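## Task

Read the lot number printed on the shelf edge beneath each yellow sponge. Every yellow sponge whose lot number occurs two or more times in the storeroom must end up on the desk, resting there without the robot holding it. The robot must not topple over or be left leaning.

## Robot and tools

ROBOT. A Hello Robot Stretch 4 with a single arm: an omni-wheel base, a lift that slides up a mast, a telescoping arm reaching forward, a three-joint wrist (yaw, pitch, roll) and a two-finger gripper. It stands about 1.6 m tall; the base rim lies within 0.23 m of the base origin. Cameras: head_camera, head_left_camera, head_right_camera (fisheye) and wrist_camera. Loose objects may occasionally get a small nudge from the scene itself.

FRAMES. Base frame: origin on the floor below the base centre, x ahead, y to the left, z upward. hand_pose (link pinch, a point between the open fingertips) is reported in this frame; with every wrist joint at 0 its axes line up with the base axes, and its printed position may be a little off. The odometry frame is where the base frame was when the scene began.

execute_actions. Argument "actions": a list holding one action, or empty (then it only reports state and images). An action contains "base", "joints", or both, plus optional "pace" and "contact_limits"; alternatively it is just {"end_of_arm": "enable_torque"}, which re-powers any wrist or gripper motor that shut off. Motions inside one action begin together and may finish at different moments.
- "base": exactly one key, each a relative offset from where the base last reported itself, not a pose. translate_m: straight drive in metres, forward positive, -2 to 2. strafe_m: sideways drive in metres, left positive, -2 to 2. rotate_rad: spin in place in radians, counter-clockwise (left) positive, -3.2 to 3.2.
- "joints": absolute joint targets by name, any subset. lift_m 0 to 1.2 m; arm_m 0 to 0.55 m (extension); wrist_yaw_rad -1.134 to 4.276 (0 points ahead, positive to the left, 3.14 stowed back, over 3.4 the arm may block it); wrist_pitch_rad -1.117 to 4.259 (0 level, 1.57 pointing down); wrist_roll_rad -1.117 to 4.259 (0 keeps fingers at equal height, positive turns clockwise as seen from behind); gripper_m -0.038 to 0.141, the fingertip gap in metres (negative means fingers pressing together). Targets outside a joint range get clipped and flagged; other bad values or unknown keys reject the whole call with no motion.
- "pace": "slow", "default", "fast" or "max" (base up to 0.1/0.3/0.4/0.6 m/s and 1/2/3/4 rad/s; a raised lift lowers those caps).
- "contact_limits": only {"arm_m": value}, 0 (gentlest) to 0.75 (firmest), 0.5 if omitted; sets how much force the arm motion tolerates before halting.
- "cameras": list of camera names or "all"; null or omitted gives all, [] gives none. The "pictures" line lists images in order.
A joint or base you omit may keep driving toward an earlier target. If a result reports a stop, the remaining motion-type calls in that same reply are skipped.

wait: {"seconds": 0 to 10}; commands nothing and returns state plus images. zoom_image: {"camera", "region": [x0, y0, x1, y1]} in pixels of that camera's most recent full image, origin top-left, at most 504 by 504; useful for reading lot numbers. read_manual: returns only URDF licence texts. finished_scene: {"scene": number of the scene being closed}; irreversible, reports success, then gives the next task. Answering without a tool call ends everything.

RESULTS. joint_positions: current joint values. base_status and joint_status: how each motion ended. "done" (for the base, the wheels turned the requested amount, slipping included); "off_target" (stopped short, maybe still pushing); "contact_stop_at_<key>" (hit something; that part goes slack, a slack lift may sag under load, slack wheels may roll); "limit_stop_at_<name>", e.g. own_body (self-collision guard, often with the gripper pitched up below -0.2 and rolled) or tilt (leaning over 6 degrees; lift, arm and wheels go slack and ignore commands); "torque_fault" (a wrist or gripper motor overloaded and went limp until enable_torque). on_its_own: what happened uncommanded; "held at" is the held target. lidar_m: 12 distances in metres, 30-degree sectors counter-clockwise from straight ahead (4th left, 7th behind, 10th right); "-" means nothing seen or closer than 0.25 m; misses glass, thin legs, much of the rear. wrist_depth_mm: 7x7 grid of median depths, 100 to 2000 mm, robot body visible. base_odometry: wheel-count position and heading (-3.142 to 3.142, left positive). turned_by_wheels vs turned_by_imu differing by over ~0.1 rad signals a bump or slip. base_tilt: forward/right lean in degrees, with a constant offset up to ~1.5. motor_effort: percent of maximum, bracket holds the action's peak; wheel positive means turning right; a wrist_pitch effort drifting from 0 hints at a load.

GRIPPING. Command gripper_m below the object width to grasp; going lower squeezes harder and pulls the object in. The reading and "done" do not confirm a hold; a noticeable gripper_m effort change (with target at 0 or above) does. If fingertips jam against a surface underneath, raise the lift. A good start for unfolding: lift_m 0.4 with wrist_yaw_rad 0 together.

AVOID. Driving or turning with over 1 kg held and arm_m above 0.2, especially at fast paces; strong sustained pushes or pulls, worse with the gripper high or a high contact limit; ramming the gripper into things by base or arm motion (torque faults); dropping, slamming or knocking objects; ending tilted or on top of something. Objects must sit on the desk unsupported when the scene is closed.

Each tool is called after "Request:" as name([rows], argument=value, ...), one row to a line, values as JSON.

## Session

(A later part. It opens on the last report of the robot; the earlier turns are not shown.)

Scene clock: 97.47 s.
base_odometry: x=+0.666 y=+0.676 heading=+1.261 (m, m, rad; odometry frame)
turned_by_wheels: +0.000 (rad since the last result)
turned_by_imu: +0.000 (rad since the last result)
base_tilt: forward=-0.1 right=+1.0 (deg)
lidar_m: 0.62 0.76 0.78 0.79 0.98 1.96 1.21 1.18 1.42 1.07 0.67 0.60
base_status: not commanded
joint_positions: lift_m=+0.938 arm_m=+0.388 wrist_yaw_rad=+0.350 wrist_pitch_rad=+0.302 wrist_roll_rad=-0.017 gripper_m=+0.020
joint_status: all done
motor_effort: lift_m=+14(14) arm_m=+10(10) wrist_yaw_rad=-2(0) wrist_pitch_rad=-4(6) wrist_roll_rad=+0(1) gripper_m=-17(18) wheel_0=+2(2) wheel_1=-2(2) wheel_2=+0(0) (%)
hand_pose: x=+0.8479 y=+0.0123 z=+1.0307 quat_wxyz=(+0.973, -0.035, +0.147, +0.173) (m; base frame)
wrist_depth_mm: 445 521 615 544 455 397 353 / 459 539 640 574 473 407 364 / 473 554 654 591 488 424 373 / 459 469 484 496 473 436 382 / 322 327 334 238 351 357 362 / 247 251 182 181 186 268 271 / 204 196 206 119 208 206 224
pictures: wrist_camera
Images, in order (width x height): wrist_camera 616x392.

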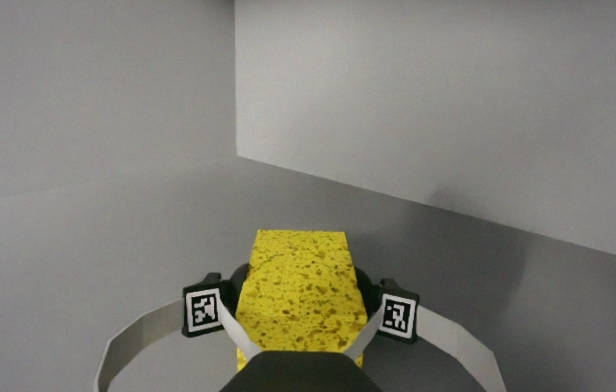

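Return, placing right of the first one.

Request:
execute_actions([
  {"joints":{"lift_m":0.965},"pace":"fast"},
], cameras=[])

Request:
execute_actions([
  {"base":{"translate_m":-0.8},"joints":{"arm_m":0.1},"pace":"fast"},
], cameras=[])

Request:
execute_actions([
  {"base":{"rotate_rad":-2.75},"joints":{"wrist_yaw_rad":-0.06,"lift_m":0.8},"pace":"fast"},
], cameras=[])

Request:
execute_actions([
  {"base":{"translate_m":0.1},"joints":{"arm_m":0.5,"lift_m":0.74},"pace":"fast"},
], cameras=["head_camera","head_right_camera"])

Scene clock: 104.07 s.
base_odometry: x=+0.666 y=+0.676 heading=+1.261 (m, m, rad; odometry frame)
turned_by_wheels: +0.000 (rad since the last result)
turned_by_imu: +0.000 (rad since the last result)
base_tilt: forward=-0.1 right=+1.0 (deg)
lidar_m: 0.62 0.76 0.78 0.80 0.99 1.96 1.20 1.19 1.43 1.09 0.68 0.61
base_status: not commanded
joint_positions: lift_m=+0.965 arm_m=+0.388 wrist_yaw_rad=+0.350 wrist_pitch_rad=+0.302 wrist_roll_rad=-0.017 gripper_m=+0.020
joint_status: all done
motor_effort: lift_m=+20(22) arm_m=+10(9) wrist_yaw_rad=-1(1) wrist_pitch_rad=-5(7) wrist_roll_rad=+2(0) gripper_m=-17(15) wheel_0=+2(2) wheel_1=-2(2) wheel_2=+0(0) (%)
hand_pose: x=+0.8479 y=+0.0123 z=+1.0572 quat_wxyz=(+0.973, -0.035, +0.147, +0.173) (m; base frame)
wrist_depth_mm: 445 521 609 539 462 399 355 / 455 539 634 564 473 407 366 / 469 554 668 585 492 421 368 / 480 539 564 569 504 430 384 / 375 387 389 236 410 418 387 / 287 294 181 180 187 312 317 / 237 229 241 119 244 240 257
pictures: none
No camera images: the call's "cameras" was empty. Leave "cameras" out to get every camera's image.

Scene clock: 107.70 s.
base_odometry: x=+0.422 y=-0.086 heading=+1.261 (m, m, rad; odometry frame)
turned_by_wheels: +0.000 (rad since the last result)
turned_by_imu: +0.004 (rad since the last result)
base_tilt: forward=-0.1 right=+0.9 (deg)
lidar_m: 1.36 1.19 1.07 1.08 1.35 2.89 0.73 0.48 0.50 1.16 1.45 1.36
base_status: done
joint_positions: lift_m=+0.965 arm_m=+0.102 wrist_yaw_rad=+0.350 wrist_pitch_rad=+0.302 wrist_roll_rad=-0.017 gripper_m=+0.020
joint_status: all done
motor_effort: lift_m=+21(20) arm_m=-9(11) wrist_yaw_rad=-1(1) wrist_pitch_rad=-6(8) wrist_roll_rad=-1(1) gripper_m=-14(16) wheel_0=+0(6) wheel_1=-1(4) wheel_2=+1(12) (%)
hand_pose: x=+0.5613 y=+0.0123 z=+1.0571 quat_wxyz=(+0.973, -0.035, +0.147, +0.173) (m; base frame)
wrist_depth_mm: 798 946 1098 1308 1464 1281 1118 / 820 946 1160 1397 1537 1308 1138 / 831 991 1229 1397 1464 1229 1025 / 866 1025 1255 1499 1661 1397 878 / 917 1042 1255 237 1397 1366 917 / 931 1042 182 180 187 1098 991 / 960 1138 1366 119 1464 1008 946
pictures: none
No camera images: the call's "cameras" was empty. Leave "cameras" out to get every camera's image.

Scene clock: 110.60 s.
base_odometry: x=+0.422 y=-0.086 heading=-1.489 (m, m, rad; odometry frame)
turned_by_wheels: -2.750 (rad since the last result)
turned_by_imu: -2.790 (rad since the last result)
base_tilt: forward=-0.2 right=+1.0 (deg)
lidar_m: 0.50 0.47 1.17 1.32 1.36 1.36 1.29 1.07 1.07 1.22 2.04 0.88
base_status: done
joint_positions: lift_m=+0.800 arm_m=+0.102 wrist_yaw_rad=-0.060 wrist_pitch_rad=+0.302 wrist_roll_rad=-0.017 gripper_m=+0.020
joint_status: all done
motor_effort: lift_m=+16(19) arm_m=-9(9) wrist_yaw_rad=-2(9) wrist_pitch_rad=-5(5) wrist_roll_rad=+0(1) gripper_m=-16(16) wheel_0=+2(6) wheel_1=+1(9) wheel_2=+1(7) (%)
hand_pose: x=+0.5423 y=-0.1037 z=+0.8925 quat_wxyz=(+0.988, -0.004, +0.151, -0.028) (m; base frame)
wrist_depth_mm: 820 976 1182 1464 - - - / 854 1008 1205 1537 - - - / 866 1042 1229 1499 - - - / 842 866 904 917 946 1229 - / 597 549 621 236 715 - - / 459 466 182 180 186 1708 1756 / 377 364 382 119 1336 1281 1430
pictures: none
No camera images: the call's "cameras" was empty. Leave "cameras" out to get every camera's image.

Scene clock: 112.53 s.
base_odometry: x=+0.430 y=-0.186 heading=-1.489 (m, m, rad; odometry frame)
turned_by_wheels: +0.000 (rad since the last result)
turned_by_imu: +0.000 (rad since the last result)
base_tilt: forward=-0.2 right=+1.0 (deg)
lidar_m: 0.39 0.38 1.12 1.26 1.45 1.43 1.35 1.13 1.13 1.29 2.83 0.73
base_status: done
joint_positions: lift_m=+0.740 arm_m=+0.498 wrist_yaw_rad=-0.060 wrist_pitch_rad=+0.302 wrist_roll_rad=-0.017 gripper_m=+0.020
joint_status: all done
motor_effort: lift_m=+15(16) arm_m=+9(12) wrist_yaw_rad=-2(0) wrist_pitch_rad=-6(5) wrist_roll_rad=+1(0) gripper_m=-16(15) wheel_0=-1(8) wheel_1=+0(8) wheel_2=+2(13) (%)
hand_pose: x=+0.9389 y=-0.1037 z=+0.8326 quat_wxyz=(+0.988, -0.004, +0.151, -0.028) (m; base frame)
wrist_depth_mm: 559 654 798 991 1308 1863 1708 / 569 683 809 1042 1430 1921 1708 / 585 699 854 1042 1430 - 1808 / 603 676 715 723 741 768 809 / 466 480 484 236 512 521 535 / 359 368 182 181 186 392 397 / 298 287 301 119 306 300 322
pictures: head_camera, head_right_camera
Images, in order (width x height): head_camera 420x560, head_right_camera 420x672.

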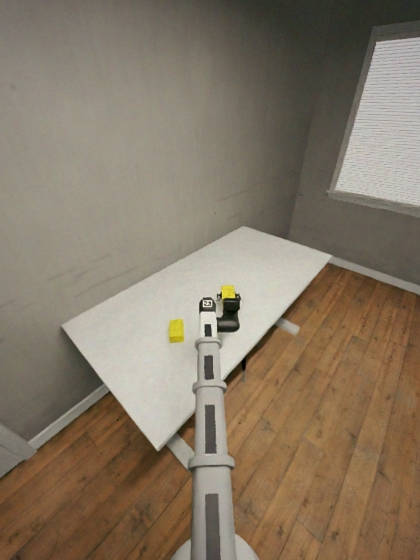

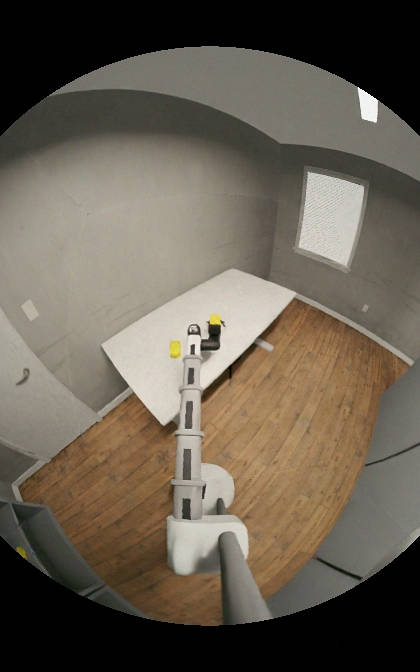

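Request:
execute_actions([
  {"joints":{"lift_m":0.672}},
], cameras=[])

Request:
execute_actions([
  {"joints":{"gripper_m":0.11}},
], cameras=[])

Request:
execute_actions([
  {"joints":{"lift_m":0.76,"arm_m":0.005,"gripper_m":0.141},"pace":"fast"},
], cameras=["wrist_camera"])

Request:
execute_actions([
  {"base":{"rotate_rad":-0.95},"joints":{"wrist_pitch_rad":0},"pace":"fast"},
], cameras=["head_camera"])

Scene clock: 122.47 s.
base_odometry: x=+0.430 y=-0.186 heading=-1.489 (m, m, rad; odometry frame)
turned_by_wheels: +0.000 (rad since the last result)
turned_by_imu: +0.000 (rad since the last result)
base_tilt: forward=-0.1 right=+1.0 (deg)
lidar_m: 0.44 0.38 1.11 1.24 1.45 1.45 1.37 1.13 1.14 1.30 2.83 0.75
base_status: not commanded
joint_positions: lift_m=+0.672 arm_m=+0.498 wrist_yaw_rad=-0.060 wrist_pitch_rad=+0.302 wrist_roll_rad=-0.017 gripper_m=+0.020
joint_status: all done
motor_effort: lift_m=+15(15) arm_m=+10(10) wrist_yaw_rad=-1(2) wrist_pitch_rad=-5(4) wrist_roll_rad=+1(0) gripper_m=-16(18) wheel_0=-1(1) wheel_1=+0(0) wheel_2=+2(2) (%)
hand_pose: x=+0.9389 y=-0.1037 z=+0.7647 quat_wxyz=(+0.988, -0.004, +0.151, -0.028) (m; base frame)
wrist_depth_mm: 559 654 788 1008 1308 1756 1661 / 574 668 820 1060 1397 1983 1808 / 591 668 788 931 991 1921 1808 / 462 484 492 512 525 544 564 / 329 334 342 236 362 366 373 / 253 257 182 180 187 277 278 / 209 202 212 119 214 211 229
pictures: none
No camera images: the call's "cameras" was empty. Leave "cameras" out to get every camera's image.

Scene clock: 124.20 s.
base_odometry: x=+0.430 y=-0.186 heading=-1.489 (m, m, rad; odometry frame)
turned_by_wheels: +0.000 (rad since the last result)
turned_by_imu: +0.000 (rad since the last result)
base_tilt: forward=-0.1 right=+1.0 (deg)
lidar_m: 0.42 0.37 1.12 1.25 1.45 1.43 1.38 1.13 1.13 1.30 2.83 0.73
base_status: not commanded
joint_positions: lift_m=+0.672 arm_m=+0.498 wrist_yaw_rad=-0.060 wrist_pitch_rad=+0.302 wrist_roll_rad=-0.017 gripper_m=+0.110
joint_status: all done
motor_effort: lift_m=+15(15) arm_m=+9(10) wrist_yaw_rad=-2(1) wrist_pitch_rad=-5(5) wrist_roll_rad=+0(1) gripper_m=-2(16) wheel_0=-1(1) wheel_1=+0(0) wheel_2=+2(2) (%)
hand_pose: x=+0.9389 y=-0.1037 z=+0.7647 quat_wxyz=(+0.988, -0.004, +0.151, -0.028) (m; base frame)
wrist_depth_mm: 554 661 778 976 1336 1863 1708 / 580 676 820 1025 1430 1983 1708 / 591 683 798 931 991 1863 1756 / 466 480 492 512 530 549 559 / 329 334 342 256 359 366 375 / 254 246 195 194 200 276 279 / 210 207 212 123 218 213 230
pictures: none
No camera images: the call's "cameras" was empty. Leave "cameras" out to get every camera's image.

Scene clock: 126.30 s.
base_odometry: x=+0.430 y=-0.186 heading=-1.489 (m, m, rad; odometry frame)
turned_by_wheels: +0.000 (rad since the last result)
turned_by_imu: +0.000 (rad since the last result)
base_tilt: forward=-0.1 right=+1.0 (deg)
lidar_m: 0.41 0.37 1.10 1.26 1.46 1.43 1.38 1.14 1.14 1.30 2.83 0.73
base_status: not commanded
joint_positions: lift_m=+0.760 arm_m=+0.007 wrist_yaw_rad=-0.060 wrist_pitch_rad=+0.302 wrist_roll_rad=-0.017 gripper_m=+0.141
joint_status: all done
motor_effort: lift_m=+21(21) arm_m=-9(11) wrist_yaw_rad=+1(1) wrist_pitch_rad=-5(7) wrist_roll_rad=+0(1) gripper_m=+0(0) wheel_0=-1(1) wheel_1=+1(0) wheel_2=+2(2) (%)
hand_pose: x=+0.4473 y=-0.1038 z=+0.8521 quat_wxyz=(+0.988, -0.004, +0.151, -0.028) (m; base frame)
wrist_depth_mm: 831 976 1182 1430 - - - / 866 976 1205 1537 - - - / 866 991 1160 1464 1983 - - / 732 750 778 741 820 - - / 512 525 530 554 1430 - - / 397 204 392 459 1464 1499 1618 / 324 327 362 122 1308 1336 1336
pictures: wrist_camera
Images, in order (width x height): wrist_camera 616x392.

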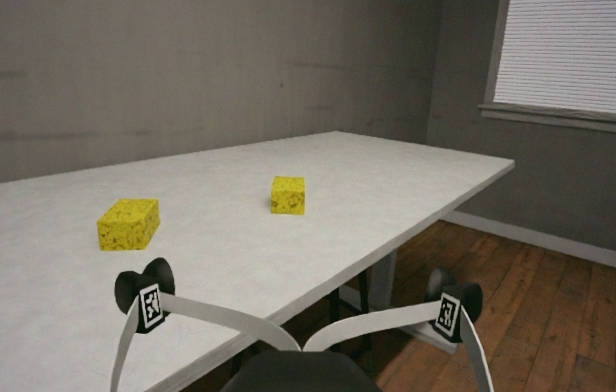

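Scene clock: 127.87 s.
base_odometry: x=+0.430 y=-0.186 heading=-2.439 (m, m, rad; odometry frame)
turned_by_wheels: -0.950 (rad since the last result)
turned_by_imu: -0.964 (rad since the last result)
base_tilt: forward=-0.2 right=+0.9 (deg)
lidar_m: 2.77 0.63 0.39 0.38 1.12 1.32 1.43 1.43 1.31 1.13 1.14 1.39
base_status: done
joint_positions: lift_m=+0.760 arm_m=+0.007 wrist_yaw_rad=-0.060 wrist_pitch_rad=+0.002 wrist_roll_rad=-0.017 gripper_m=+0.141
joint_status: all done
motor_effort: lift_m=+20(21) arm_m=-10(10) wrist_yaw_rad=-2(1) wrist_pitch_rad=-5(11) wrist_roll_rad=+0(1) gripper_m=+2(1) wheel_0=+2(7) wheel_1=+3(9) wheel_2=+0(9) (%)
hand_pose: x=+0.4603 y=-0.1046 z=+0.9374 quat_wxyz=(+1.000, -0.009, +0.001, -0.030) (m; base frame)
wrist_depth_mm: - - - - - 1397 1118 / - - - - - 1397 1098 / - - - - - 1397 1060 / - - - - - 1397 1042 / - - - - - 1366 1078 / - 204 - - 1808 1229 1042 / - - - 121 - 1281 1060
pictures: head_camera
Images, in order (width x height): head_camera 420x560.

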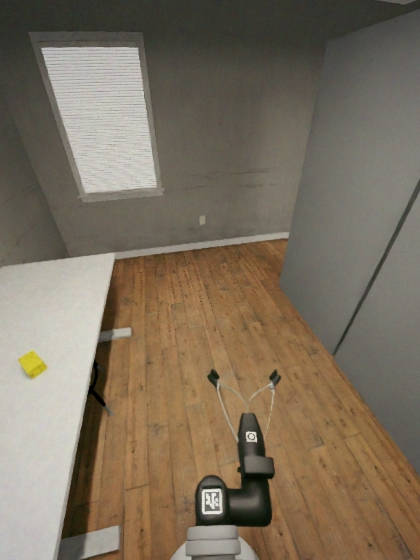

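Request:
execute_actions([
  {"base":{"translate_m":2},"joints":{"lift_m":0.45},"pace":"max"},
], cameras=[])

Request:
execute_actions([
  {"base":{"rotate_rad":-1.0},"pace":"fast"},
])

Scene clock: 136.93 s.
base_odometry: x=-1.095 y=-1.479 heading=-2.438 (m, m, rad; odometry frame)
turned_by_wheels: +0.000 (rad since the last result)
turned_by_imu: -0.008 (rad since the last result)
base_tilt: forward=-0.2 right=+1.1 (deg)
lidar_m: 0.86 0.88 0.99 1.52 0.80 0.88 1.76 1.38 0.83 0.73 1.61 0.99
base_status: done
joint_positions: lift_m=+0.450 arm_m=+0.007 wrist_yaw_rad=-0.060 wrist_pitch_rad=+0.002 wrist_roll_rad=-0.017 gripper_m=+0.141
joint_status: all done
motor_effort: lift_m=+16(18) arm_m=-9(9) wrist_yaw_rad=+0(1) wrist_pitch_rad=-5(5) wrist_roll_rad=+0(2) gripper_m=+1(0) wheel_0=+1(8) wheel_1=+1(10) wheel_2=+3(14) (%)
hand_pose: x=+0.4603 y=-0.1046 z=+0.6277 quat_wxyz=(+1.000, -0.009, +0.001, -0.030) (m; base frame)
wrist_depth_mm: 569 609 647 699 732 809 854 / 574 615 647 699 750 788 866 / 580 609 654 699 750 809 878 / 580 621 654 699 741 809 854 / 580 615 661 715 750 831 866 / 585 204 647 699 732 820 878 / 585 615 654 122 778 831 878
pictures: none
No camera images: the call's "cameras" was empty. Leave "cameras" out to get every camera's image.

Scene clock: 138.37 s.
base_odometry: x=-1.095 y=-1.479 heading=+2.845 (m, m, rad; odometry frame)
turned_by_wheels: -1.000 (rad since the last result)
turned_by_imu: -1.015 (rad since the last result)
base_tilt: forward=-0.2 right=+0.8 (deg)
lidar_m: 1.52 0.96 0.85 0.87 1.05 1.53 0.82 0.91 1.86 1.28 0.80 0.72
base_status: done
joint_positions: lift_m=+0.450 arm_m=+0.007 wrist_yaw_rad=-0.060 wrist_pitch_rad=+0.002 wrist_roll_rad=-0.017 gripper_m=+0.141
joint_status: not commanded
motor_effort: lift_m=+17(16) arm_m=-9(9) wrist_yaw_rad=-2(0) wrist_pitch_rad=-6(5) wrist_roll_rad=+0(1) gripper_m=-1(0) wheel_0=+0(8) wheel_1=+2(12) wheel_2=-1(10) (%)
hand_pose: x=+0.4603 y=-0.1046 z=+0.6277 quat_wxyz=(+1.000, -0.009, +0.001, -0.030) (m; base frame)
wrist_depth_mm: 878 1160 1618 - 1921 831 427 / 904 1182 1756 - 1863 809 427 / 904 1160 1708 - 1921 788 427 / 917 1182 1808 - 1921 768 427 / 931 1138 1756 - 1863 750 424 / 931 203 1576 1921 1808 466 430 / 931 1229 1430 122 1397 580 427
pictures: head_camera, head_left_camera, head_right_camera, wrist_camera
Images, in order (width x height): head_camera 420x560, head_left_camera 420x672, head_right_camera 420x672, wrist_camera 616x392.

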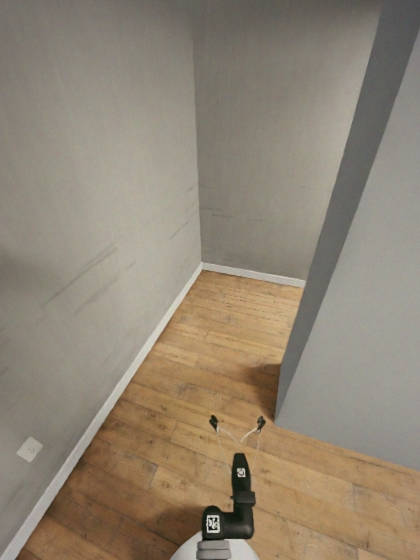

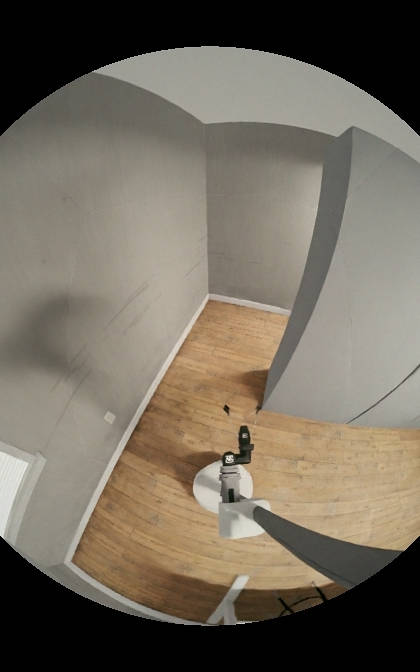

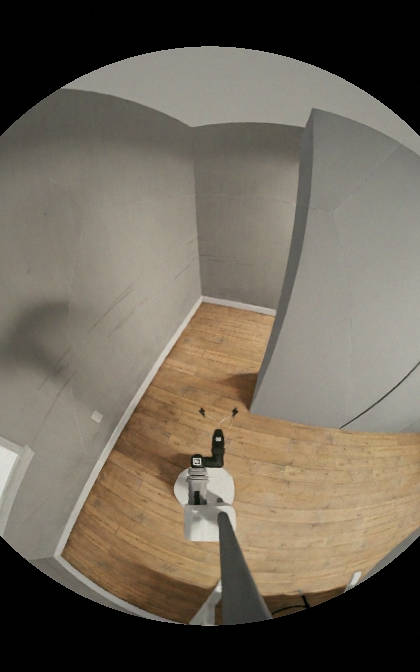

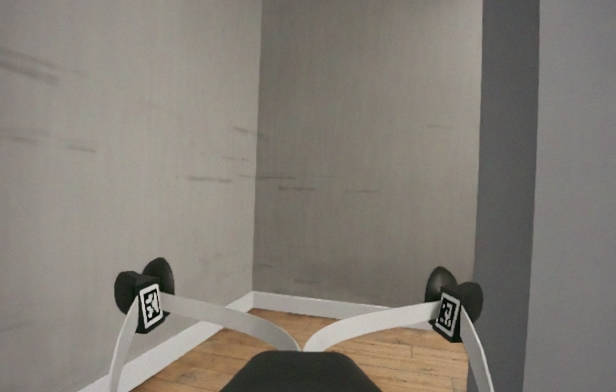

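Request:
execute_actions([
  {"base":{"strafe_m":0.33},"pace":"fast"},
], cameras=[])

Request:
execute_actions([
  {"base":{"rotate_rad":-0.3},"pace":"fast"},
], cameras=[])

Request:
execute_actions([
  {"base":{"translate_m":1.6},"pace":"max"},
], cameras=["head_right_camera"])

Scene clock: 144.53 s.
base_odometry: x=-1.192 y=-1.795 heading=+2.845 (m, m, rad; odometry frame)
turned_by_wheels: +0.000 (rad since the last result)
turned_by_imu: +0.001 (rad since the last result)
base_tilt: forward=-0.1 right=+1.0 (deg)
lidar_m: 1.02 0.63 0.55 0.55 0.66 1.39 1.05 0.89 1.60 1.49 0.94 1.06
base_status: done
joint_positions: lift_m=+0.450 arm_m=+0.007 wrist_yaw_rad=-0.060 wrist_pitch_rad=+0.002 wrist_roll_rad=-0.017 gripper_m=+0.141
joint_status: not commanded
motor_effort: lift_m=+16(16) arm_m=-9(9) wrist_yaw_rad=+1(2) wrist_pitch_rad=-6(6) wrist_roll_rad=-2(1) gripper_m=+1(2) wheel_0=+1(12) wheel_1=-1(12) wheel_2=+0(0) (%)
hand_pose: x=+0.4603 y=-0.1046 z=+0.6277 quat_wxyz=(+1.000, -0.009, +0.001, -0.030) (m; base frame)
wrist_depth_mm: 580 768 1078 1863 - 1863 1756 / 585 778 1098 1983 - 1921 1808 / 603 778 1138 - - 1863 1708 / 603 778 1138 - - 1808 1808 / 603 759 1160 - - 1921 1756 / 615 204 1008 1863 1863 1708 1756 / 603 798 1098 121 1499 1464 1537
pictures: none
No camera images: the call's "cameras" was empty. Leave "cameras" out to get every camera's image.

Scene clock: 145.47 s.
base_odometry: x=-1.191 y=-1.795 heading=+2.545 (m, m, rad; odometry frame)
turned_by_wheels: -0.300 (rad since the last result)
turned_by_imu: -0.305 (rad since the last result)
base_tilt: forward=-0.1 right=+1.0 (deg)
lidar_m: 1.84 0.75 0.57 0.55 0.55 0.86 1.41 0.84 0.98 2.75 1.13 0.96
base_status: done
joint_positions: lift_m=+0.450 arm_m=+0.007 wrist_yaw_rad=-0.060 wrist_pitch_rad=+0.002 wrist_roll_rad=-0.017 gripper_m=+0.141
joint_status: not commanded
motor_effort: lift_m=+16(16) arm_m=-9(9) wrist_yaw_rad=-2(1) wrist_pitch_rad=-5(5) wrist_roll_rad=+0(0) gripper_m=+0(1) wheel_0=-1(8) wheel_1=+0(9) wheel_2=-2(9) (%)
hand_pose: x=+0.4603 y=-0.1046 z=+0.6277 quat_wxyz=(+1.000, -0.009, +0.001, -0.030) (m; base frame)
wrist_depth_mm: 917 1366 - - - 768 627 / 904 1366 - - - 759 621 / 931 1366 - - - 759 621 / 931 1366 - - - 759 627 / 946 1336 - - - 750 621 / 946 204 1921 - 1808 627 621 / 946 1281 1397 121 1430 668 634
pictures: none
No camera images: the call's "cameras" was empty. Leave "cameras" out to get every camera's image.

Scene clock: 150.00 s.
base_odometry: x=-2.515 y=-0.896 heading=+2.545 (m, m, rad; odometry frame)
turned_by_wheels: +0.000 (rad since the last result)
turned_by_imu: -0.006 (rad since the last result)
base_tilt: forward=-0.1 right=+0.9 (deg)
lidar_m: 0.70 0.66 0.48 0.46 0.50 0.74 2.96 0.71 0.57 1.29 0.99 0.71
base_status: done
joint_positions: lift_m=+0.450 arm_m=+0.007 wrist_yaw_rad=-0.060 wrist_pitch_rad=+0.002 wrist_roll_rad=-0.017 gripper_m=+0.141
joint_status: not commanded
motor_effort: lift_m=+16(16) arm_m=-10(9) wrist_yaw_rad=+0(2) wrist_pitch_rad=-7(6) wrist_roll_rad=+0(1) gripper_m=+3(1) wheel_0=+1(9) wheel_1=+0(10) wheel_2=+1(13) (%)
hand_pose: x=+0.4603 y=-0.1046 z=+0.6277 quat_wxyz=(+1.000, -0.009, +0.001, -0.030) (m; base frame)
wrist_depth_mm: 480 488 488 492 488 492 500 / 480 488 484 488 496 496 500 / 484 484 484 488 496 496 496 / 484 488 492 496 496 500 500 / 488 488 488 500 496 500 500 / 492 202 492 496 500 504 508 / 492 492 492 122 504 496 504
pictures: head_right_camera
Images, in order (width x height): head_right_camera 420x672.

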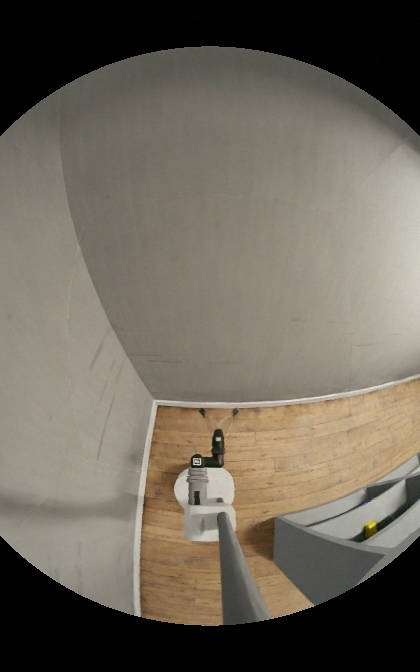

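Request:
execute_actions([
  {"base":{"rotate_rad":-1.6},"pace":"fast"},
], cameras=[])

Request:
execute_actions([
  {"base":{"strafe_m":0.36},"joints":{"wrist_yaw_rad":-0.9,"lift_m":0.52},"pace":"fast"},
])

Scene clock: 157.57 s.
base_odometry: x=-2.515 y=-0.895 heading=+0.945 (m, m, rad; odometry frame)
turned_by_wheels: -1.600 (rad since the last result)
turned_by_imu: -1.623 (rad since the last result)
base_tilt: forward=-0.1 right=+1.0 (deg)
lidar_m: 1.14 1.03 0.74 0.71 0.70 0.49 0.49 0.50 0.71 2.01 0.72 0.57
base_status: done
joint_positions: lift_m=+0.450 arm_m=+0.007 wrist_yaw_rad=-0.060 wrist_pitch_rad=+0.002 wrist_roll_rad=-0.017 gripper_m=+0.141
joint_status: not commanded
motor_effort: lift_m=+16(16) arm_m=-9(9) wrist_yaw_rad=-3(1) wrist_pitch_rad=-6(7) wrist_roll_rad=+2(0) gripper_m=+0(1) wheel_0=+1(8) wheel_1=+0(9) wheel_2=+1(9) (%)
hand_pose: x=+0.4603 y=-0.1046 z=+0.6277 quat_wxyz=(+1.000, -0.009, +0.001, -0.030) (m; base frame)
wrist_depth_mm: 1205 1808 - - 1138 569 298 / 1205 1983 - - 1042 820 300 / 1255 1921 - - 1160 1205 300 / 1281 1921 - - 1182 1182 301 / 1255 1808 - - 976 732 301 / 1255 204 1863 1983 597 300 303 / 1255 1366 1430 122 1182 330 304
pictures: none
No camera images: the call's "cameras" was empty. Leave "cameras" out to get every camera's image.

Scene clock: 159.60 s.
base_odometry: x=-2.807 y=-0.685 heading=+0.945 (m, m, rad; odometry frame)
turned_by_wheels: +0.000 (rad since the last result)
turned_by_imu: +0.000 (rad since the last result)
base_tilt: forward=-0.1 right=+1.0 (deg)
lidar_m: 1.35 0.51 0.36 0.35 0.37 0.49 0.46 0.49 0.70 1.98 0.80 0.90
base_status: done
joint_positions: lift_m=+0.520 arm_m=+0.007 wrist_yaw_rad=-0.899 wrist_pitch_rad=+0.002 wrist_roll_rad=-0.017 gripper_m=+0.141
joint_status: all done
motor_effort: lift_m=+21(18) arm_m=-9(10) wrist_yaw_rad=-3(9) wrist_pitch_rad=-5(5) wrist_roll_rad=+0(0) gripper_m=+1(1) wheel_0=+2(12) wheel_1=-2(12) wheel_2=+0(1) (%)
hand_pose: x=+0.2885 y=-0.2803 z=+0.6974 quat_wxyz=(+0.901, -0.007, +0.005, -0.435) (m; base frame)
wrist_depth_mm: 1863 1255 1397 1255 820 - - / 1808 1255 960 707 820 - - / 1808 1255 1366 1060 842 - - / 1921 1281 1430 1205 854 - - / 1808 1182 1229 960 854 - - / 1808 204 831 699 778 - - / 1464 1255 1397 122 904 1576 1863
pictures: head_camera, head_left_camera, head_right_camera, wrist_camera
Images, in order (width x height): head_camera 420x560, head_left_camera 420x672, head_right_camera 420x672, wrist_camera 616x392.

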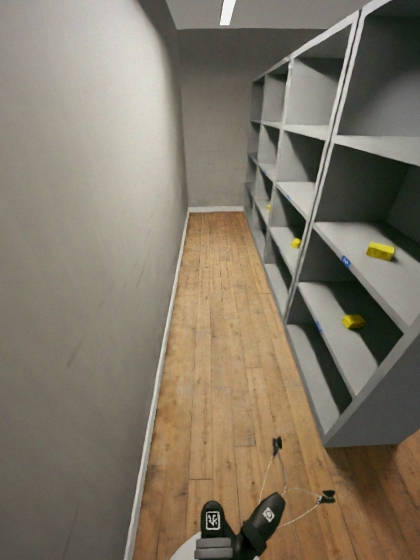

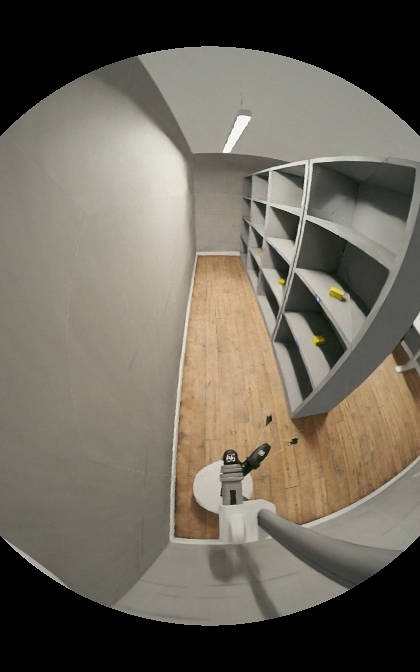

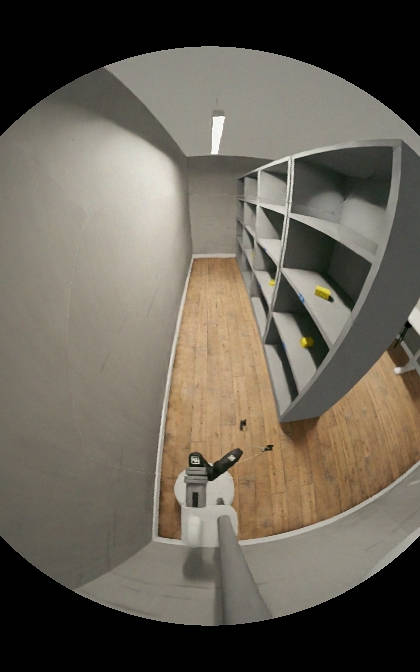

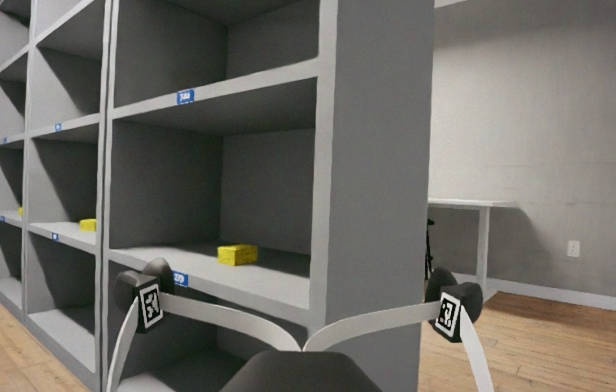

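Request:
execute_actions([
  {"base":{"translate_m":0.35},"joints":{"lift_m":0.5},"pace":"fast"},
], cameras=["wrist_camera"])

Request:
execute_actions([
  {"base":{"translate_m":0.92},"pace":"max"},
], cameras=["wrist_camera","head_camera"])

Scene clock: 166.43 s.
base_odometry: x=-2.602 y=-0.401 heading=+0.945 (m, m, rad; odometry frame)
turned_by_wheels: +0.000 (rad since the last result)
turned_by_imu: -0.001 (rad since the last result)
base_tilt: forward=-0.1 right=+0.9 (deg)
lidar_m: 1.32 0.49 0.35 0.34 0.36 0.52 0.81 0.86 1.21 0.65 0.66 0.94
base_status: done
joint_positions: lift_m=+0.500 arm_m=+0.007 wrist_yaw_rad=-0.900 wrist_pitch_rad=+0.002 wrist_roll_rad=-0.017 gripper_m=+0.141
joint_status: all done
motor_effort: lift_m=+15(18) arm_m=-9(9) wrist_yaw_rad=-3(3) wrist_pitch_rad=-6(6) wrist_roll_rad=+0(1) gripper_m=+2(0) wheel_0=+0(8) wheel_1=+0(9) wheel_2=+2(11) (%)
hand_pose: x=+0.2885 y=-0.2803 z=+0.6778 quat_wxyz=(+0.900, -0.007, +0.005, -0.435) (m; base frame)
wrist_depth_mm: 1661 1464 1078 1255 991 521 462 / - 1708 991 778 778 723 525 / 1661 1499 1098 1255 1060 917 627 / 1576 1708 1118 1255 1060 931 469 / 1537 1205 1042 1160 1025 904 504 / 1576 204 1042 699 580 544 544 / 1430 1205 1118 121 1042 504 488
pictures: wrist_camera
Images, in order (width x height): wrist_camera 616x392.

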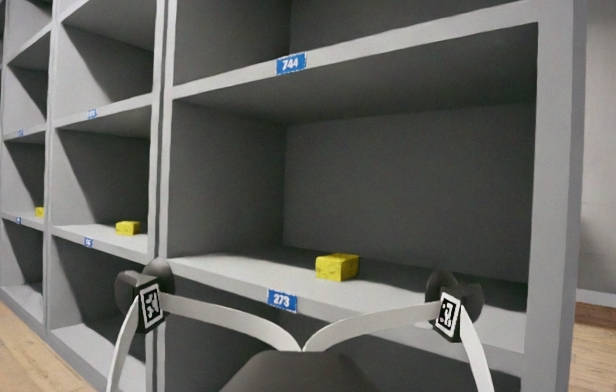

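Scene clock: 169.73 s.
base_odometry: x=-2.063 y=+0.345 heading=+0.945 (m, m, rad; odometry frame)
turned_by_wheels: +0.000 (rad since the last result)
turned_by_imu: -0.004 (rad since the last result)
base_tilt: forward=-0.3 right=+1.0 (deg)
lidar_m: 1.32 0.48 0.36 0.32 0.37 0.50 1.43 0.90 0.67 0.63 0.68 0.94
base_status: done
joint_positions: lift_m=+0.500 arm_m=+0.007 wrist_yaw_rad=-0.900 wrist_pitch_rad=+0.002 wrist_roll_rad=-0.017 gripper_m=+0.141
joint_status: not commanded
motor_effort: lift_m=+15(15) arm_m=-9(9) wrist_yaw_rad=-2(0) wrist_pitch_rad=-6(5) wrist_roll_rad=+1(0) gripper_m=+0(1) wheel_0=+2(8) wheel_1=+0(12) wheel_2=+1(14) (%)
hand_pose: x=+0.2885 y=-0.2803 z=+0.6778 quat_wxyz=(+0.900, -0.007, +0.005, -0.435) (m; base frame)
wrist_depth_mm: 1661 1464 1118 1255 1008 525 473 / - 1708 1008 788 768 723 469 / 1661 1499 1118 1255 1060 917 473 / 1661 1756 1118 1281 1098 931 462 / 1708 1229 1078 1160 1042 931 469 / 1661 204 1060 741 585 477 469 / 1397 1078 1098 122 1060 496 466
pictures: head_camera, wrist_camera
Images, in order (width x height): head_camera 420x560, wrist_camera 616x392.

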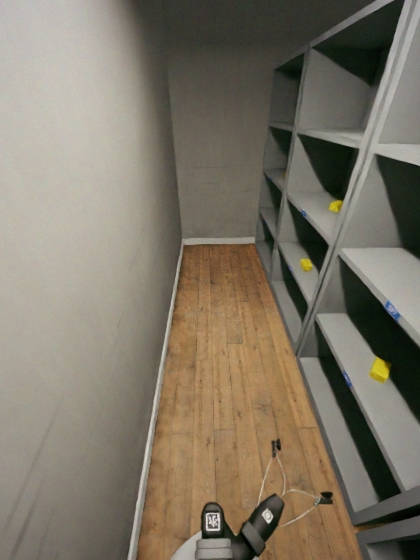

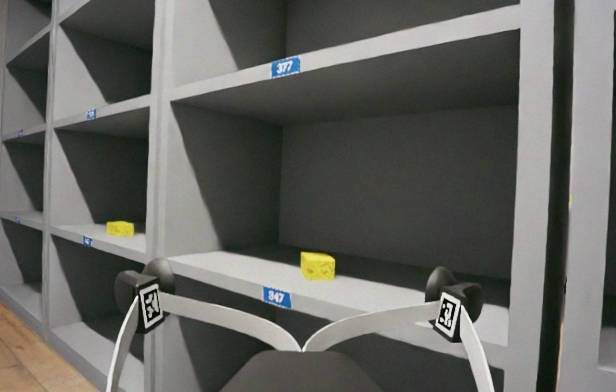

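Request:
zoom_image(camera="wrist_camera", region=[230,40,350,320])

Request:
execute_actions([
  {"base":{"translate_m":1.0},"pace":"max"},
], cameras=["wrist_camera"])

Request:
execute_actions([
  {"base":{"translate_m":0.94},"pace":"max"},
], cameras=["wrist_camera","head_right_camera"])

Region (230, 40, 350, 320) of wrist_camera's 616x392 image, scaled by 1.800; it fills the left 216 columns of this view, and the rest is white.

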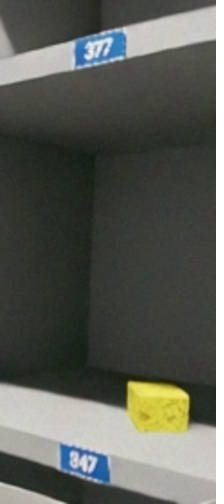

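Scene clock: 176.93 s.
base_odometry: x=-1.478 y=+1.156 heading=+0.946 (m, m, rad; odometry frame)
turned_by_wheels: +0.000 (rad since the last result)
turned_by_imu: -0.004 (rad since the last result)
base_tilt: forward=-0.1 right=+1.0 (deg)
lidar_m: 1.32 0.48 0.33 0.31 0.34 0.50 1.39 0.93 0.66 0.63 0.67 0.95
base_status: done
joint_positions: lift_m=+0.500 arm_m=+0.007 wrist_yaw_rad=-0.900 wrist_pitch_rad=+0.002 wrist_roll_rad=-0.017 gripper_m=+0.141
joint_status: not commanded
motor_effort: lift_m=+15(15) arm_m=-9(9) wrist_yaw_rad=-1(1) wrist_pitch_rad=-6(6) wrist_roll_rad=+2(0) gripper_m=+0(2) wheel_0=-1(7) wheel_1=+1(9) wheel_2=+2(14) (%)
hand_pose: x=+0.2885 y=-0.2803 z=+0.6778 quat_wxyz=(+0.900, -0.007, +0.005, -0.435) (m; base frame)
wrist_depth_mm: 1499 1576 1025 1229 1042 535 477 / 1499 1618 960 798 768 741 603 / 1499 1618 1060 1205 1078 931 831 / 1537 1756 1060 1229 1098 946 831 / 1537 1281 1008 1182 1042 917 831 / 1537 204 976 741 597 554 603 / 1430 1229 1042 122 1042 517 455
pictures: wrist_camera
Images, in order (width x height): wrist_camera 616x392.

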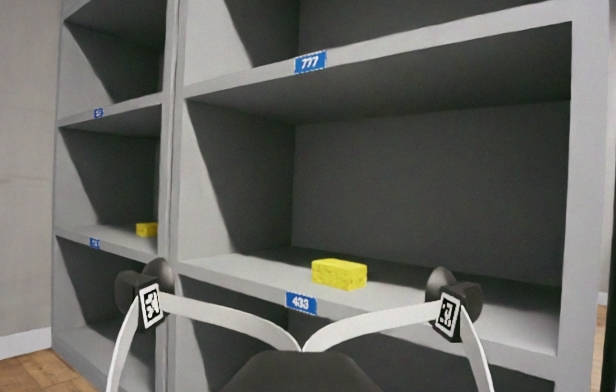

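Scene clock: 180.27 s.
base_odometry: x=-0.928 y=+1.918 heading=+0.946 (m, m, rad; odometry frame)
turned_by_wheels: +0.000 (rad since the last result)
turned_by_imu: -0.004 (rad since the last result)
base_tilt: forward=-0.1 right=+1.0 (deg)
lidar_m: 1.02 0.46 0.34 0.32 0.33 0.47 1.36 0.94 0.67 0.64 0.68 0.95
base_status: done
joint_positions: lift_m=+0.500 arm_m=+0.007 wrist_yaw_rad=-0.900 wrist_pitch_rad=+0.002 wrist_roll_rad=-0.017 gripper_m=+0.141
joint_status: not commanded
motor_effort: lift_m=+15(16) arm_m=-9(9) wrist_yaw_rad=-2(1) wrist_pitch_rad=-6(5) wrist_roll_rad=-1(0) gripper_m=-3(2) wheel_0=+0(8) wheel_1=+2(2) wheel_2=+1(13) (%)
hand_pose: x=+0.2885 y=-0.2803 z=+0.6778 quat_wxyz=(+0.900, -0.007, +0.005, -0.435) (m; base frame)
wrist_depth_mm: 750 917 1060 1255 1042 539 477 / 768 891 976 788 778 741 597 / 778 904 1060 1255 1078 917 831 / 778 917 1060 1281 1078 931 842 / 788 904 1008 1205 1042 931 820 / 788 204 976 778 591 554 574 / 788 931 1042 122 1078 512 455
pictures: head_right_camera, wrist_camera
Images, in order (width x height): head_right_camera 420x672, wrist_camera 616x392.

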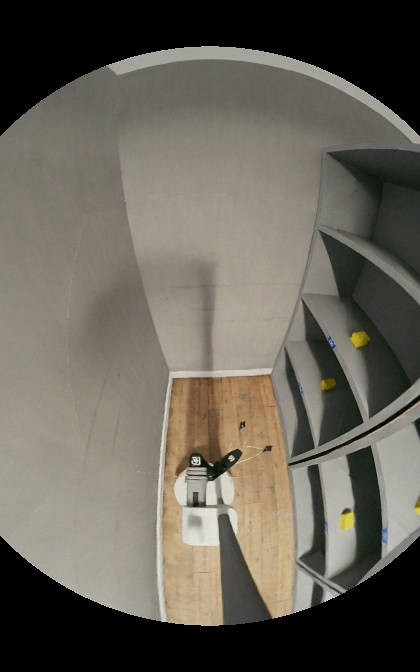

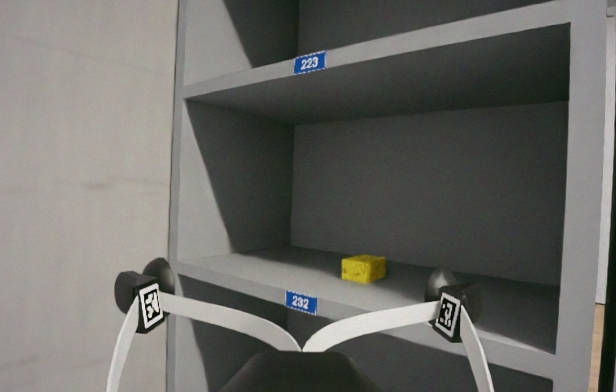

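Request:
execute_actions([
  {"base":{"translate_m":0.4},"joints":{"lift_m":1.0,"wrist_pitch_rad":0.3},"pace":"fast"},
], cameras=[])

Request:
execute_actions([
  {"base":{"rotate_rad":-1.3},"joints":{"wrist_yaw_rad":-0.06},"pace":"fast"},
], cameras=["wrist_camera","head_camera"])

Scene clock: 187.83 s.
base_odometry: x=-0.694 y=+2.243 heading=+0.946 (m, m, rad; odometry frame)
turned_by_wheels: +0.000 (rad since the last result)
turned_by_imu: -0.001 (rad since the last result)
base_tilt: forward=-0.1 right=+1.1 (deg)
lidar_m: 0.62 0.45 0.34 0.32 0.34 0.49 1.34 0.93 0.68 0.63 0.68 0.68
base_status: done
joint_positions: lift_m=+1.000 arm_m=+0.007 wrist_yaw_rad=-0.900 wrist_pitch_rad=+0.302 wrist_roll_rad=-0.017 gripper_m=+0.141
joint_status: all done
motor_effort: lift_m=+21(22) arm_m=-9(9) wrist_yaw_rad=-2(0) wrist_pitch_rad=-5(7) wrist_roll_rad=+1(1) gripper_m=+1(0) wheel_0=+0(9) wheel_1=+0(8) wheel_2=+3(14) (%)
hand_pose: x=+0.2803 y=-0.2701 z=+1.0922 quat_wxyz=(+0.891, +0.058, +0.139, -0.429) (m; base frame)
wrist_depth_mm: 407 488 585 683 891 878 778 / 418 500 603 707 960 891 809 / 430 517 634 759 1008 917 831 / 445 530 668 768 715 750 640 / 459 530 683 820 1078 574 512 / 473 205 676 866 1042 946 904 / 492 597 741 121 891 917 904
pictures: none
No camera images: the call's "cameras" was empty. Leave "cameras" out to get every camera's image.

Scene clock: 189.93 s.
base_odometry: x=-0.694 y=+2.243 heading=-0.354 (m, m, rad; odometry frame)
turned_by_wheels: -1.300 (rad since the last result)
turned_by_imu: -1.319 (rad since the last result)
base_tilt: forward=-0.1 right=+1.0 (deg)
lidar_m: 0.64 0.75 0.63 0.63 0.40 0.33 0.32 0.39 0.68 1.32 0.75 0.63
base_status: done
joint_positions: lift_m=+1.000 arm_m=+0.007 wrist_yaw_rad=-0.060 wrist_pitch_rad=+0.302 wrist_roll_rad=-0.017 gripper_m=+0.141
joint_status: all done
motor_effort: lift_m=+20(21) arm_m=-9(9) wrist_yaw_rad=+1(4) wrist_pitch_rad=-5(5) wrist_roll_rad=+0(1) gripper_m=+1(2) wheel_0=+3(6) wheel_1=+1(2) wheel_2=+2(8) (%)
hand_pose: x=+0.4472 y=-0.1039 z=+1.0923 quat_wxyz=(+0.988, -0.004, +0.151, -0.029) (m; base frame)
wrist_depth_mm: 676 854 831 788 741 723 473 / 699 904 878 820 788 750 442 / 715 904 931 866 820 778 427 / 640 647 621 668 723 647 415 / 691 521 492 484 496 504 402 / 741 204 1042 1025 439 418 413 / 759 878 904 122 917 554 430
pictures: head_camera, wrist_camera
Images, in order (width x height): head_camera 420x560, wrist_camera 616x392.

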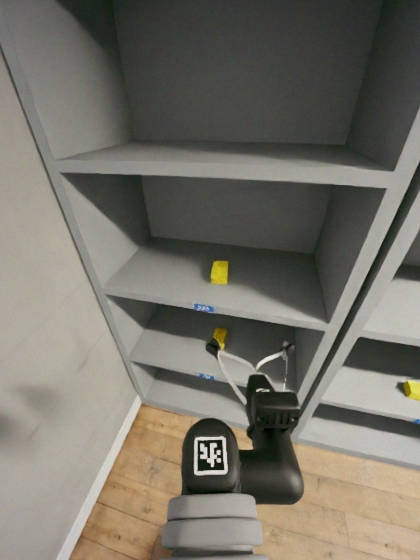

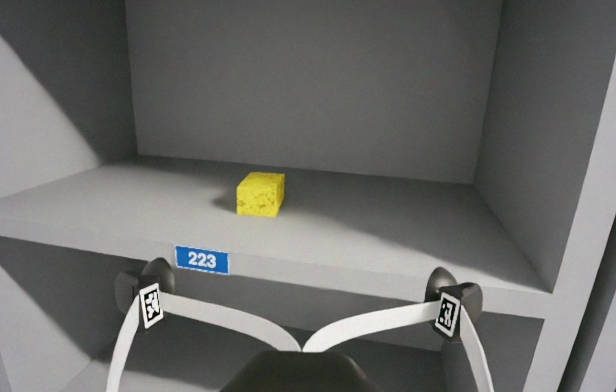

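Request:
execute_actions([
  {"base":{"strafe_m":0.05},"joints":{"lift_m":0.94,"arm_m":0.4},"pace":"fast"},
], cameras=["wrist_camera"])

Scene clock: 197.30 s.
base_odometry: x=-0.677 y=+2.290 heading=-0.353 (m, m, rad; odometry frame)
turned_by_wheels: +0.000 (rad since the last result)
turned_by_imu: +0.000 (rad since the last result)
base_tilt: forward=-0.1 right=+0.9 (deg)
lidar_m: 0.65 0.69 0.59 0.58 0.38 0.31 0.31 0.38 0.66 1.35 0.76 0.64
base_status: done
joint_positions: lift_m=+0.940 arm_m=+0.398 wrist_yaw_rad=-0.060 wrist_pitch_rad=+0.302 wrist_roll_rad=-0.017 gripper_m=+0.141
joint_status: all done
motor_effort: lift_m=+15(13) arm_m=+10(11) wrist_yaw_rad=+0(0) wrist_pitch_rad=-7(5) wrist_roll_rad=+1(1) gripper_m=+0(1) wheel_0=+1(9) wheel_1=+2(13) wheel_2=+0(0) (%)
hand_pose: x=+0.8389 y=-0.1037 z=+1.0327 quat_wxyz=(+0.988, -0.004, +0.151, -0.028) (m; base frame)
wrist_depth_mm: 517 508 484 462 439 418 404 / 525 525 500 477 459 439 421 / 539 554 530 504 477 455 436 / 459 477 488 500 488 466 459 / 324 332 342 250 353 359 368 / 249 204 237 200 246 249 274 / 206 206 209 121 216 218 227
pictures: wrist_camera
Images, in order (width x height): wrist_camera 616x392.

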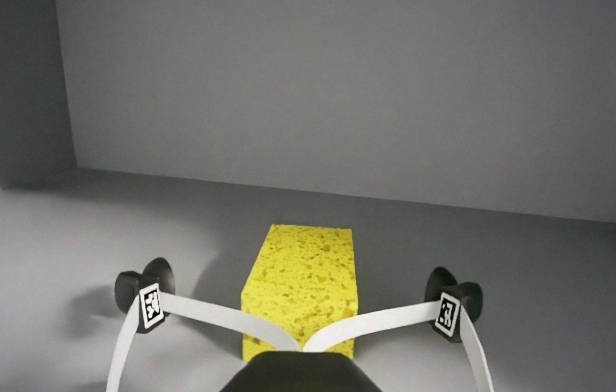

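Request:
execute_actions([
  {"joints":{"gripper_m":0.02}},
], cameras=[])

Request:
execute_actions([
  {"joints":{"lift_m":0.97,"arm_m":0.005},"pace":"fast"},
], cameras=["wrist_camera"])

Request:
execute_actions([
  {"base":{"rotate_rad":-1.77},"joints":{"lift_m":0.45,"wrist_yaw_rad":0.9},"pace":"fast"},
], cameras=[])

Request:
execute_actions([
  {"base":{"translate_m":2},"pace":"max"},
], cameras=["wrist_camera","head_camera"])

Scene clock: 205.40 s.
base_odometry: x=-0.677 y=+2.290 heading=-0.353 (m, m, rad; odometry frame)
turned_by_wheels: +0.000 (rad since the last result)
turned_by_imu: +0.000 (rad since the last result)
base_tilt: forward=+0.0 right=+1.1 (deg)
lidar_m: 0.65 0.70 0.59 0.61 0.37 0.30 0.31 0.36 0.64 1.32 0.77 0.66
base_status: not commanded
joint_positions: lift_m=+0.940 arm_m=+0.398 wrist_yaw_rad=-0.060 wrist_pitch_rad=+0.302 wrist_roll_rad=-0.017 gripper_m=+0.020
joint_status: all done
motor_effort: lift_m=+15(15) arm_m=+10(10) wrist_yaw_rad=+0(1) wrist_pitch_rad=-5(5) wrist_roll_rad=+0(1) gripper_m=-16(16) wheel_0=+1(1) wheel_1=+2(1) wheel_2=+0(0) (%)
hand_pose: x=+0.8389 y=-0.1037 z=+1.0327 quat_wxyz=(+0.988, -0.004, +0.151, -0.028) (m; base frame)
wrist_depth_mm: 512 512 488 459 439 421 407 / 525 530 504 477 462 433 418 / 539 559 525 504 480 459 439 / 462 473 488 504 492 469 455 / 325 332 336 240 355 362 368 / 250 253 186 189 188 271 273 / 206 199 202 119 214 208 227
pictures: none
No camera images: the call's "cameras" was empty. Leave "cameras" out to get every camera's image.

Scene clock: 207.30 s.
base_odometry: x=-0.677 y=+2.290 heading=-0.353 (m, m, rad; odometry frame)
turned_by_wheels: +0.000 (rad since the last result)
turned_by_imu: +0.000 (rad since the last result)
base_tilt: forward=-0.1 right=+1.0 (deg)
lidar_m: 0.52 0.69 0.60 0.60 0.38 0.31 0.31 0.39 0.65 1.33 0.77 0.65
base_status: not commanded
joint_positions: lift_m=+0.970 arm_m=+0.007 wrist_yaw_rad=-0.060 wrist_pitch_rad=+0.302 wrist_roll_rad=-0.017 gripper_m=+0.020
joint_status: all done
motor_effort: lift_m=+20(20) arm_m=-10(9) wrist_yaw_rad=-1(1) wrist_pitch_rad=-7(7) wrist_roll_rad=+0(0) gripper_m=-16(16) wheel_0=+1(1) wheel_1=+1(1) wheel_2=+0(0) (%)
hand_pose: x=+0.4473 y=-0.1038 z=+1.0621 quat_wxyz=(+0.988, -0.004, +0.151, -0.028) (m; base frame)
wrist_depth_mm: 634 854 831 809 778 750 554 / 634 854 891 842 809 768 544 / 661 831 904 891 842 788 535 / 554 569 580 609 621 640 508 / 683 878 500 240 459 433 439 / 683 842 186 190 187 741 452 / 699 820 809 119 891 591 462
pictures: wrist_camera
Images, in order (width x height): wrist_camera 616x392.

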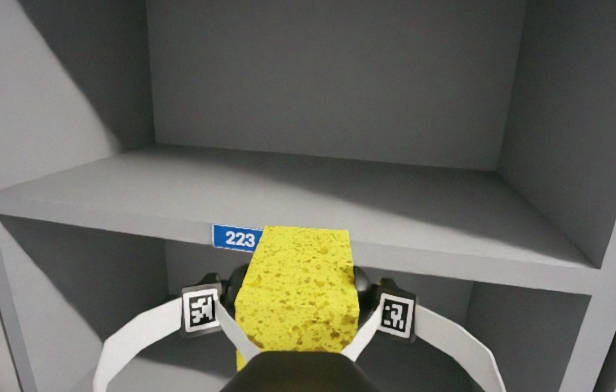

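Scene clock: 209.70 s.
base_odometry: x=-0.677 y=+2.290 heading=-2.123 (m, m, rad; odometry frame)
turned_by_wheels: -1.770 (rad since the last result)
turned_by_imu: -1.795 (rad since the last result)
base_tilt: forward=-0.1 right=+1.0 (deg)
lidar_m: 1.70 0.90 0.69 0.66 0.72 0.61 0.60 0.42 0.31 0.29 0.33 0.49
base_status: done
joint_positions: lift_m=+0.450 arm_m=+0.007 wrist_yaw_rad=+0.900 wrist_pitch_rad=+0.302 wrist_roll_rad=-0.017 gripper_m=+0.020
joint_status: all done
motor_effort: lift_m=+15(19) arm_m=-10(10) wrist_yaw_rad=+1(4) wrist_pitch_rad=-6(7) wrist_roll_rad=+0(1) gripper_m=-15(17) wheel_0=+1(6) wheel_1=+1(7) wheel_2=+3(8) (%)
hand_pose: x=+0.4173 y=+0.1613 z=+0.5426 quat_wxyz=(+0.890, -0.073, +0.132, +0.431) (m; base frame)
wrist_depth_mm: 530 931 1078 1229 1118 1576 1576 / 539 976 1078 1281 1138 1708 1537 / 564 621 831 866 1078 1397 1576 / 891 1042 1205 1397 1205 1808 1708 / 917 1098 1182 242 1229 1430 1464 / 878 661 187 189 187 1118 1098 / 741 699 809 119 878 866 904
pictures: none
No camera images: the call's "cameras" was empty. Leave "cameras" out to get every camera's image.

Scene clock: 215.00 s.
base_odometry: x=-1.725 y=+0.587 heading=-2.123 (m, m, rad; odometry frame)
turned_by_wheels: +0.000 (rad since the last result)
turned_by_imu: -0.008 (rad since the last result)
base_tilt: forward=-0.1 right=+1.0 (deg)
lidar_m: 2.13 0.74 0.55 0.52 0.58 0.83 1.43 0.60 0.45 0.42 0.46 0.67
base_status: done
joint_positions: lift_m=+0.450 arm_m=+0.007 wrist_yaw_rad=+0.900 wrist_pitch_rad=+0.302 wrist_roll_rad=-0.017 gripper_m=+0.020
joint_status: not commanded
motor_effort: lift_m=+15(15) arm_m=-9(9) wrist_yaw_rad=+1(1) wrist_pitch_rad=-6(6) wrist_roll_rad=+1(0) gripper_m=-15(16) wheel_0=+1(9) wheel_1=+0(14) wheel_2=+0(14) (%)
hand_pose: x=+0.4173 y=+0.1613 z=+0.5426 quat_wxyz=(+0.890, -0.073, +0.132, +0.431) (m; base frame)
wrist_depth_mm: 750 842 960 1078 960 1661 1537 / 768 854 976 1160 991 1708 1499 / 621 676 707 750 946 1808 1618 / 462 904 1060 1255 1078 1921 1661 / 788 960 1098 241 1098 1499 1499 / 530 917 186 190 187 1118 1138 / 530 723 741 120 878 866 904
pictures: head_camera, wrist_camera
Images, in order (width x height): head_camera 420x560, wrist_camera 616x392.

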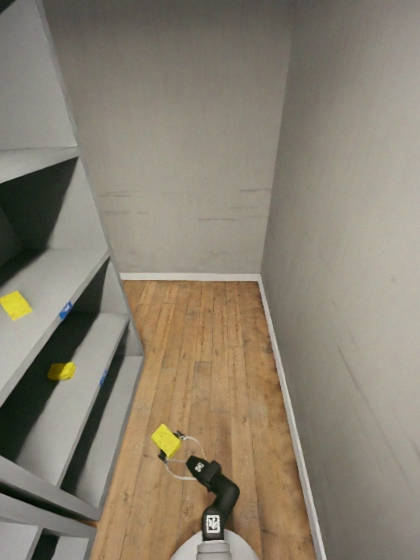

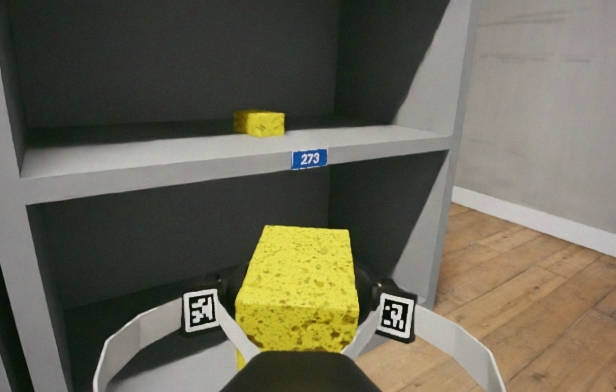

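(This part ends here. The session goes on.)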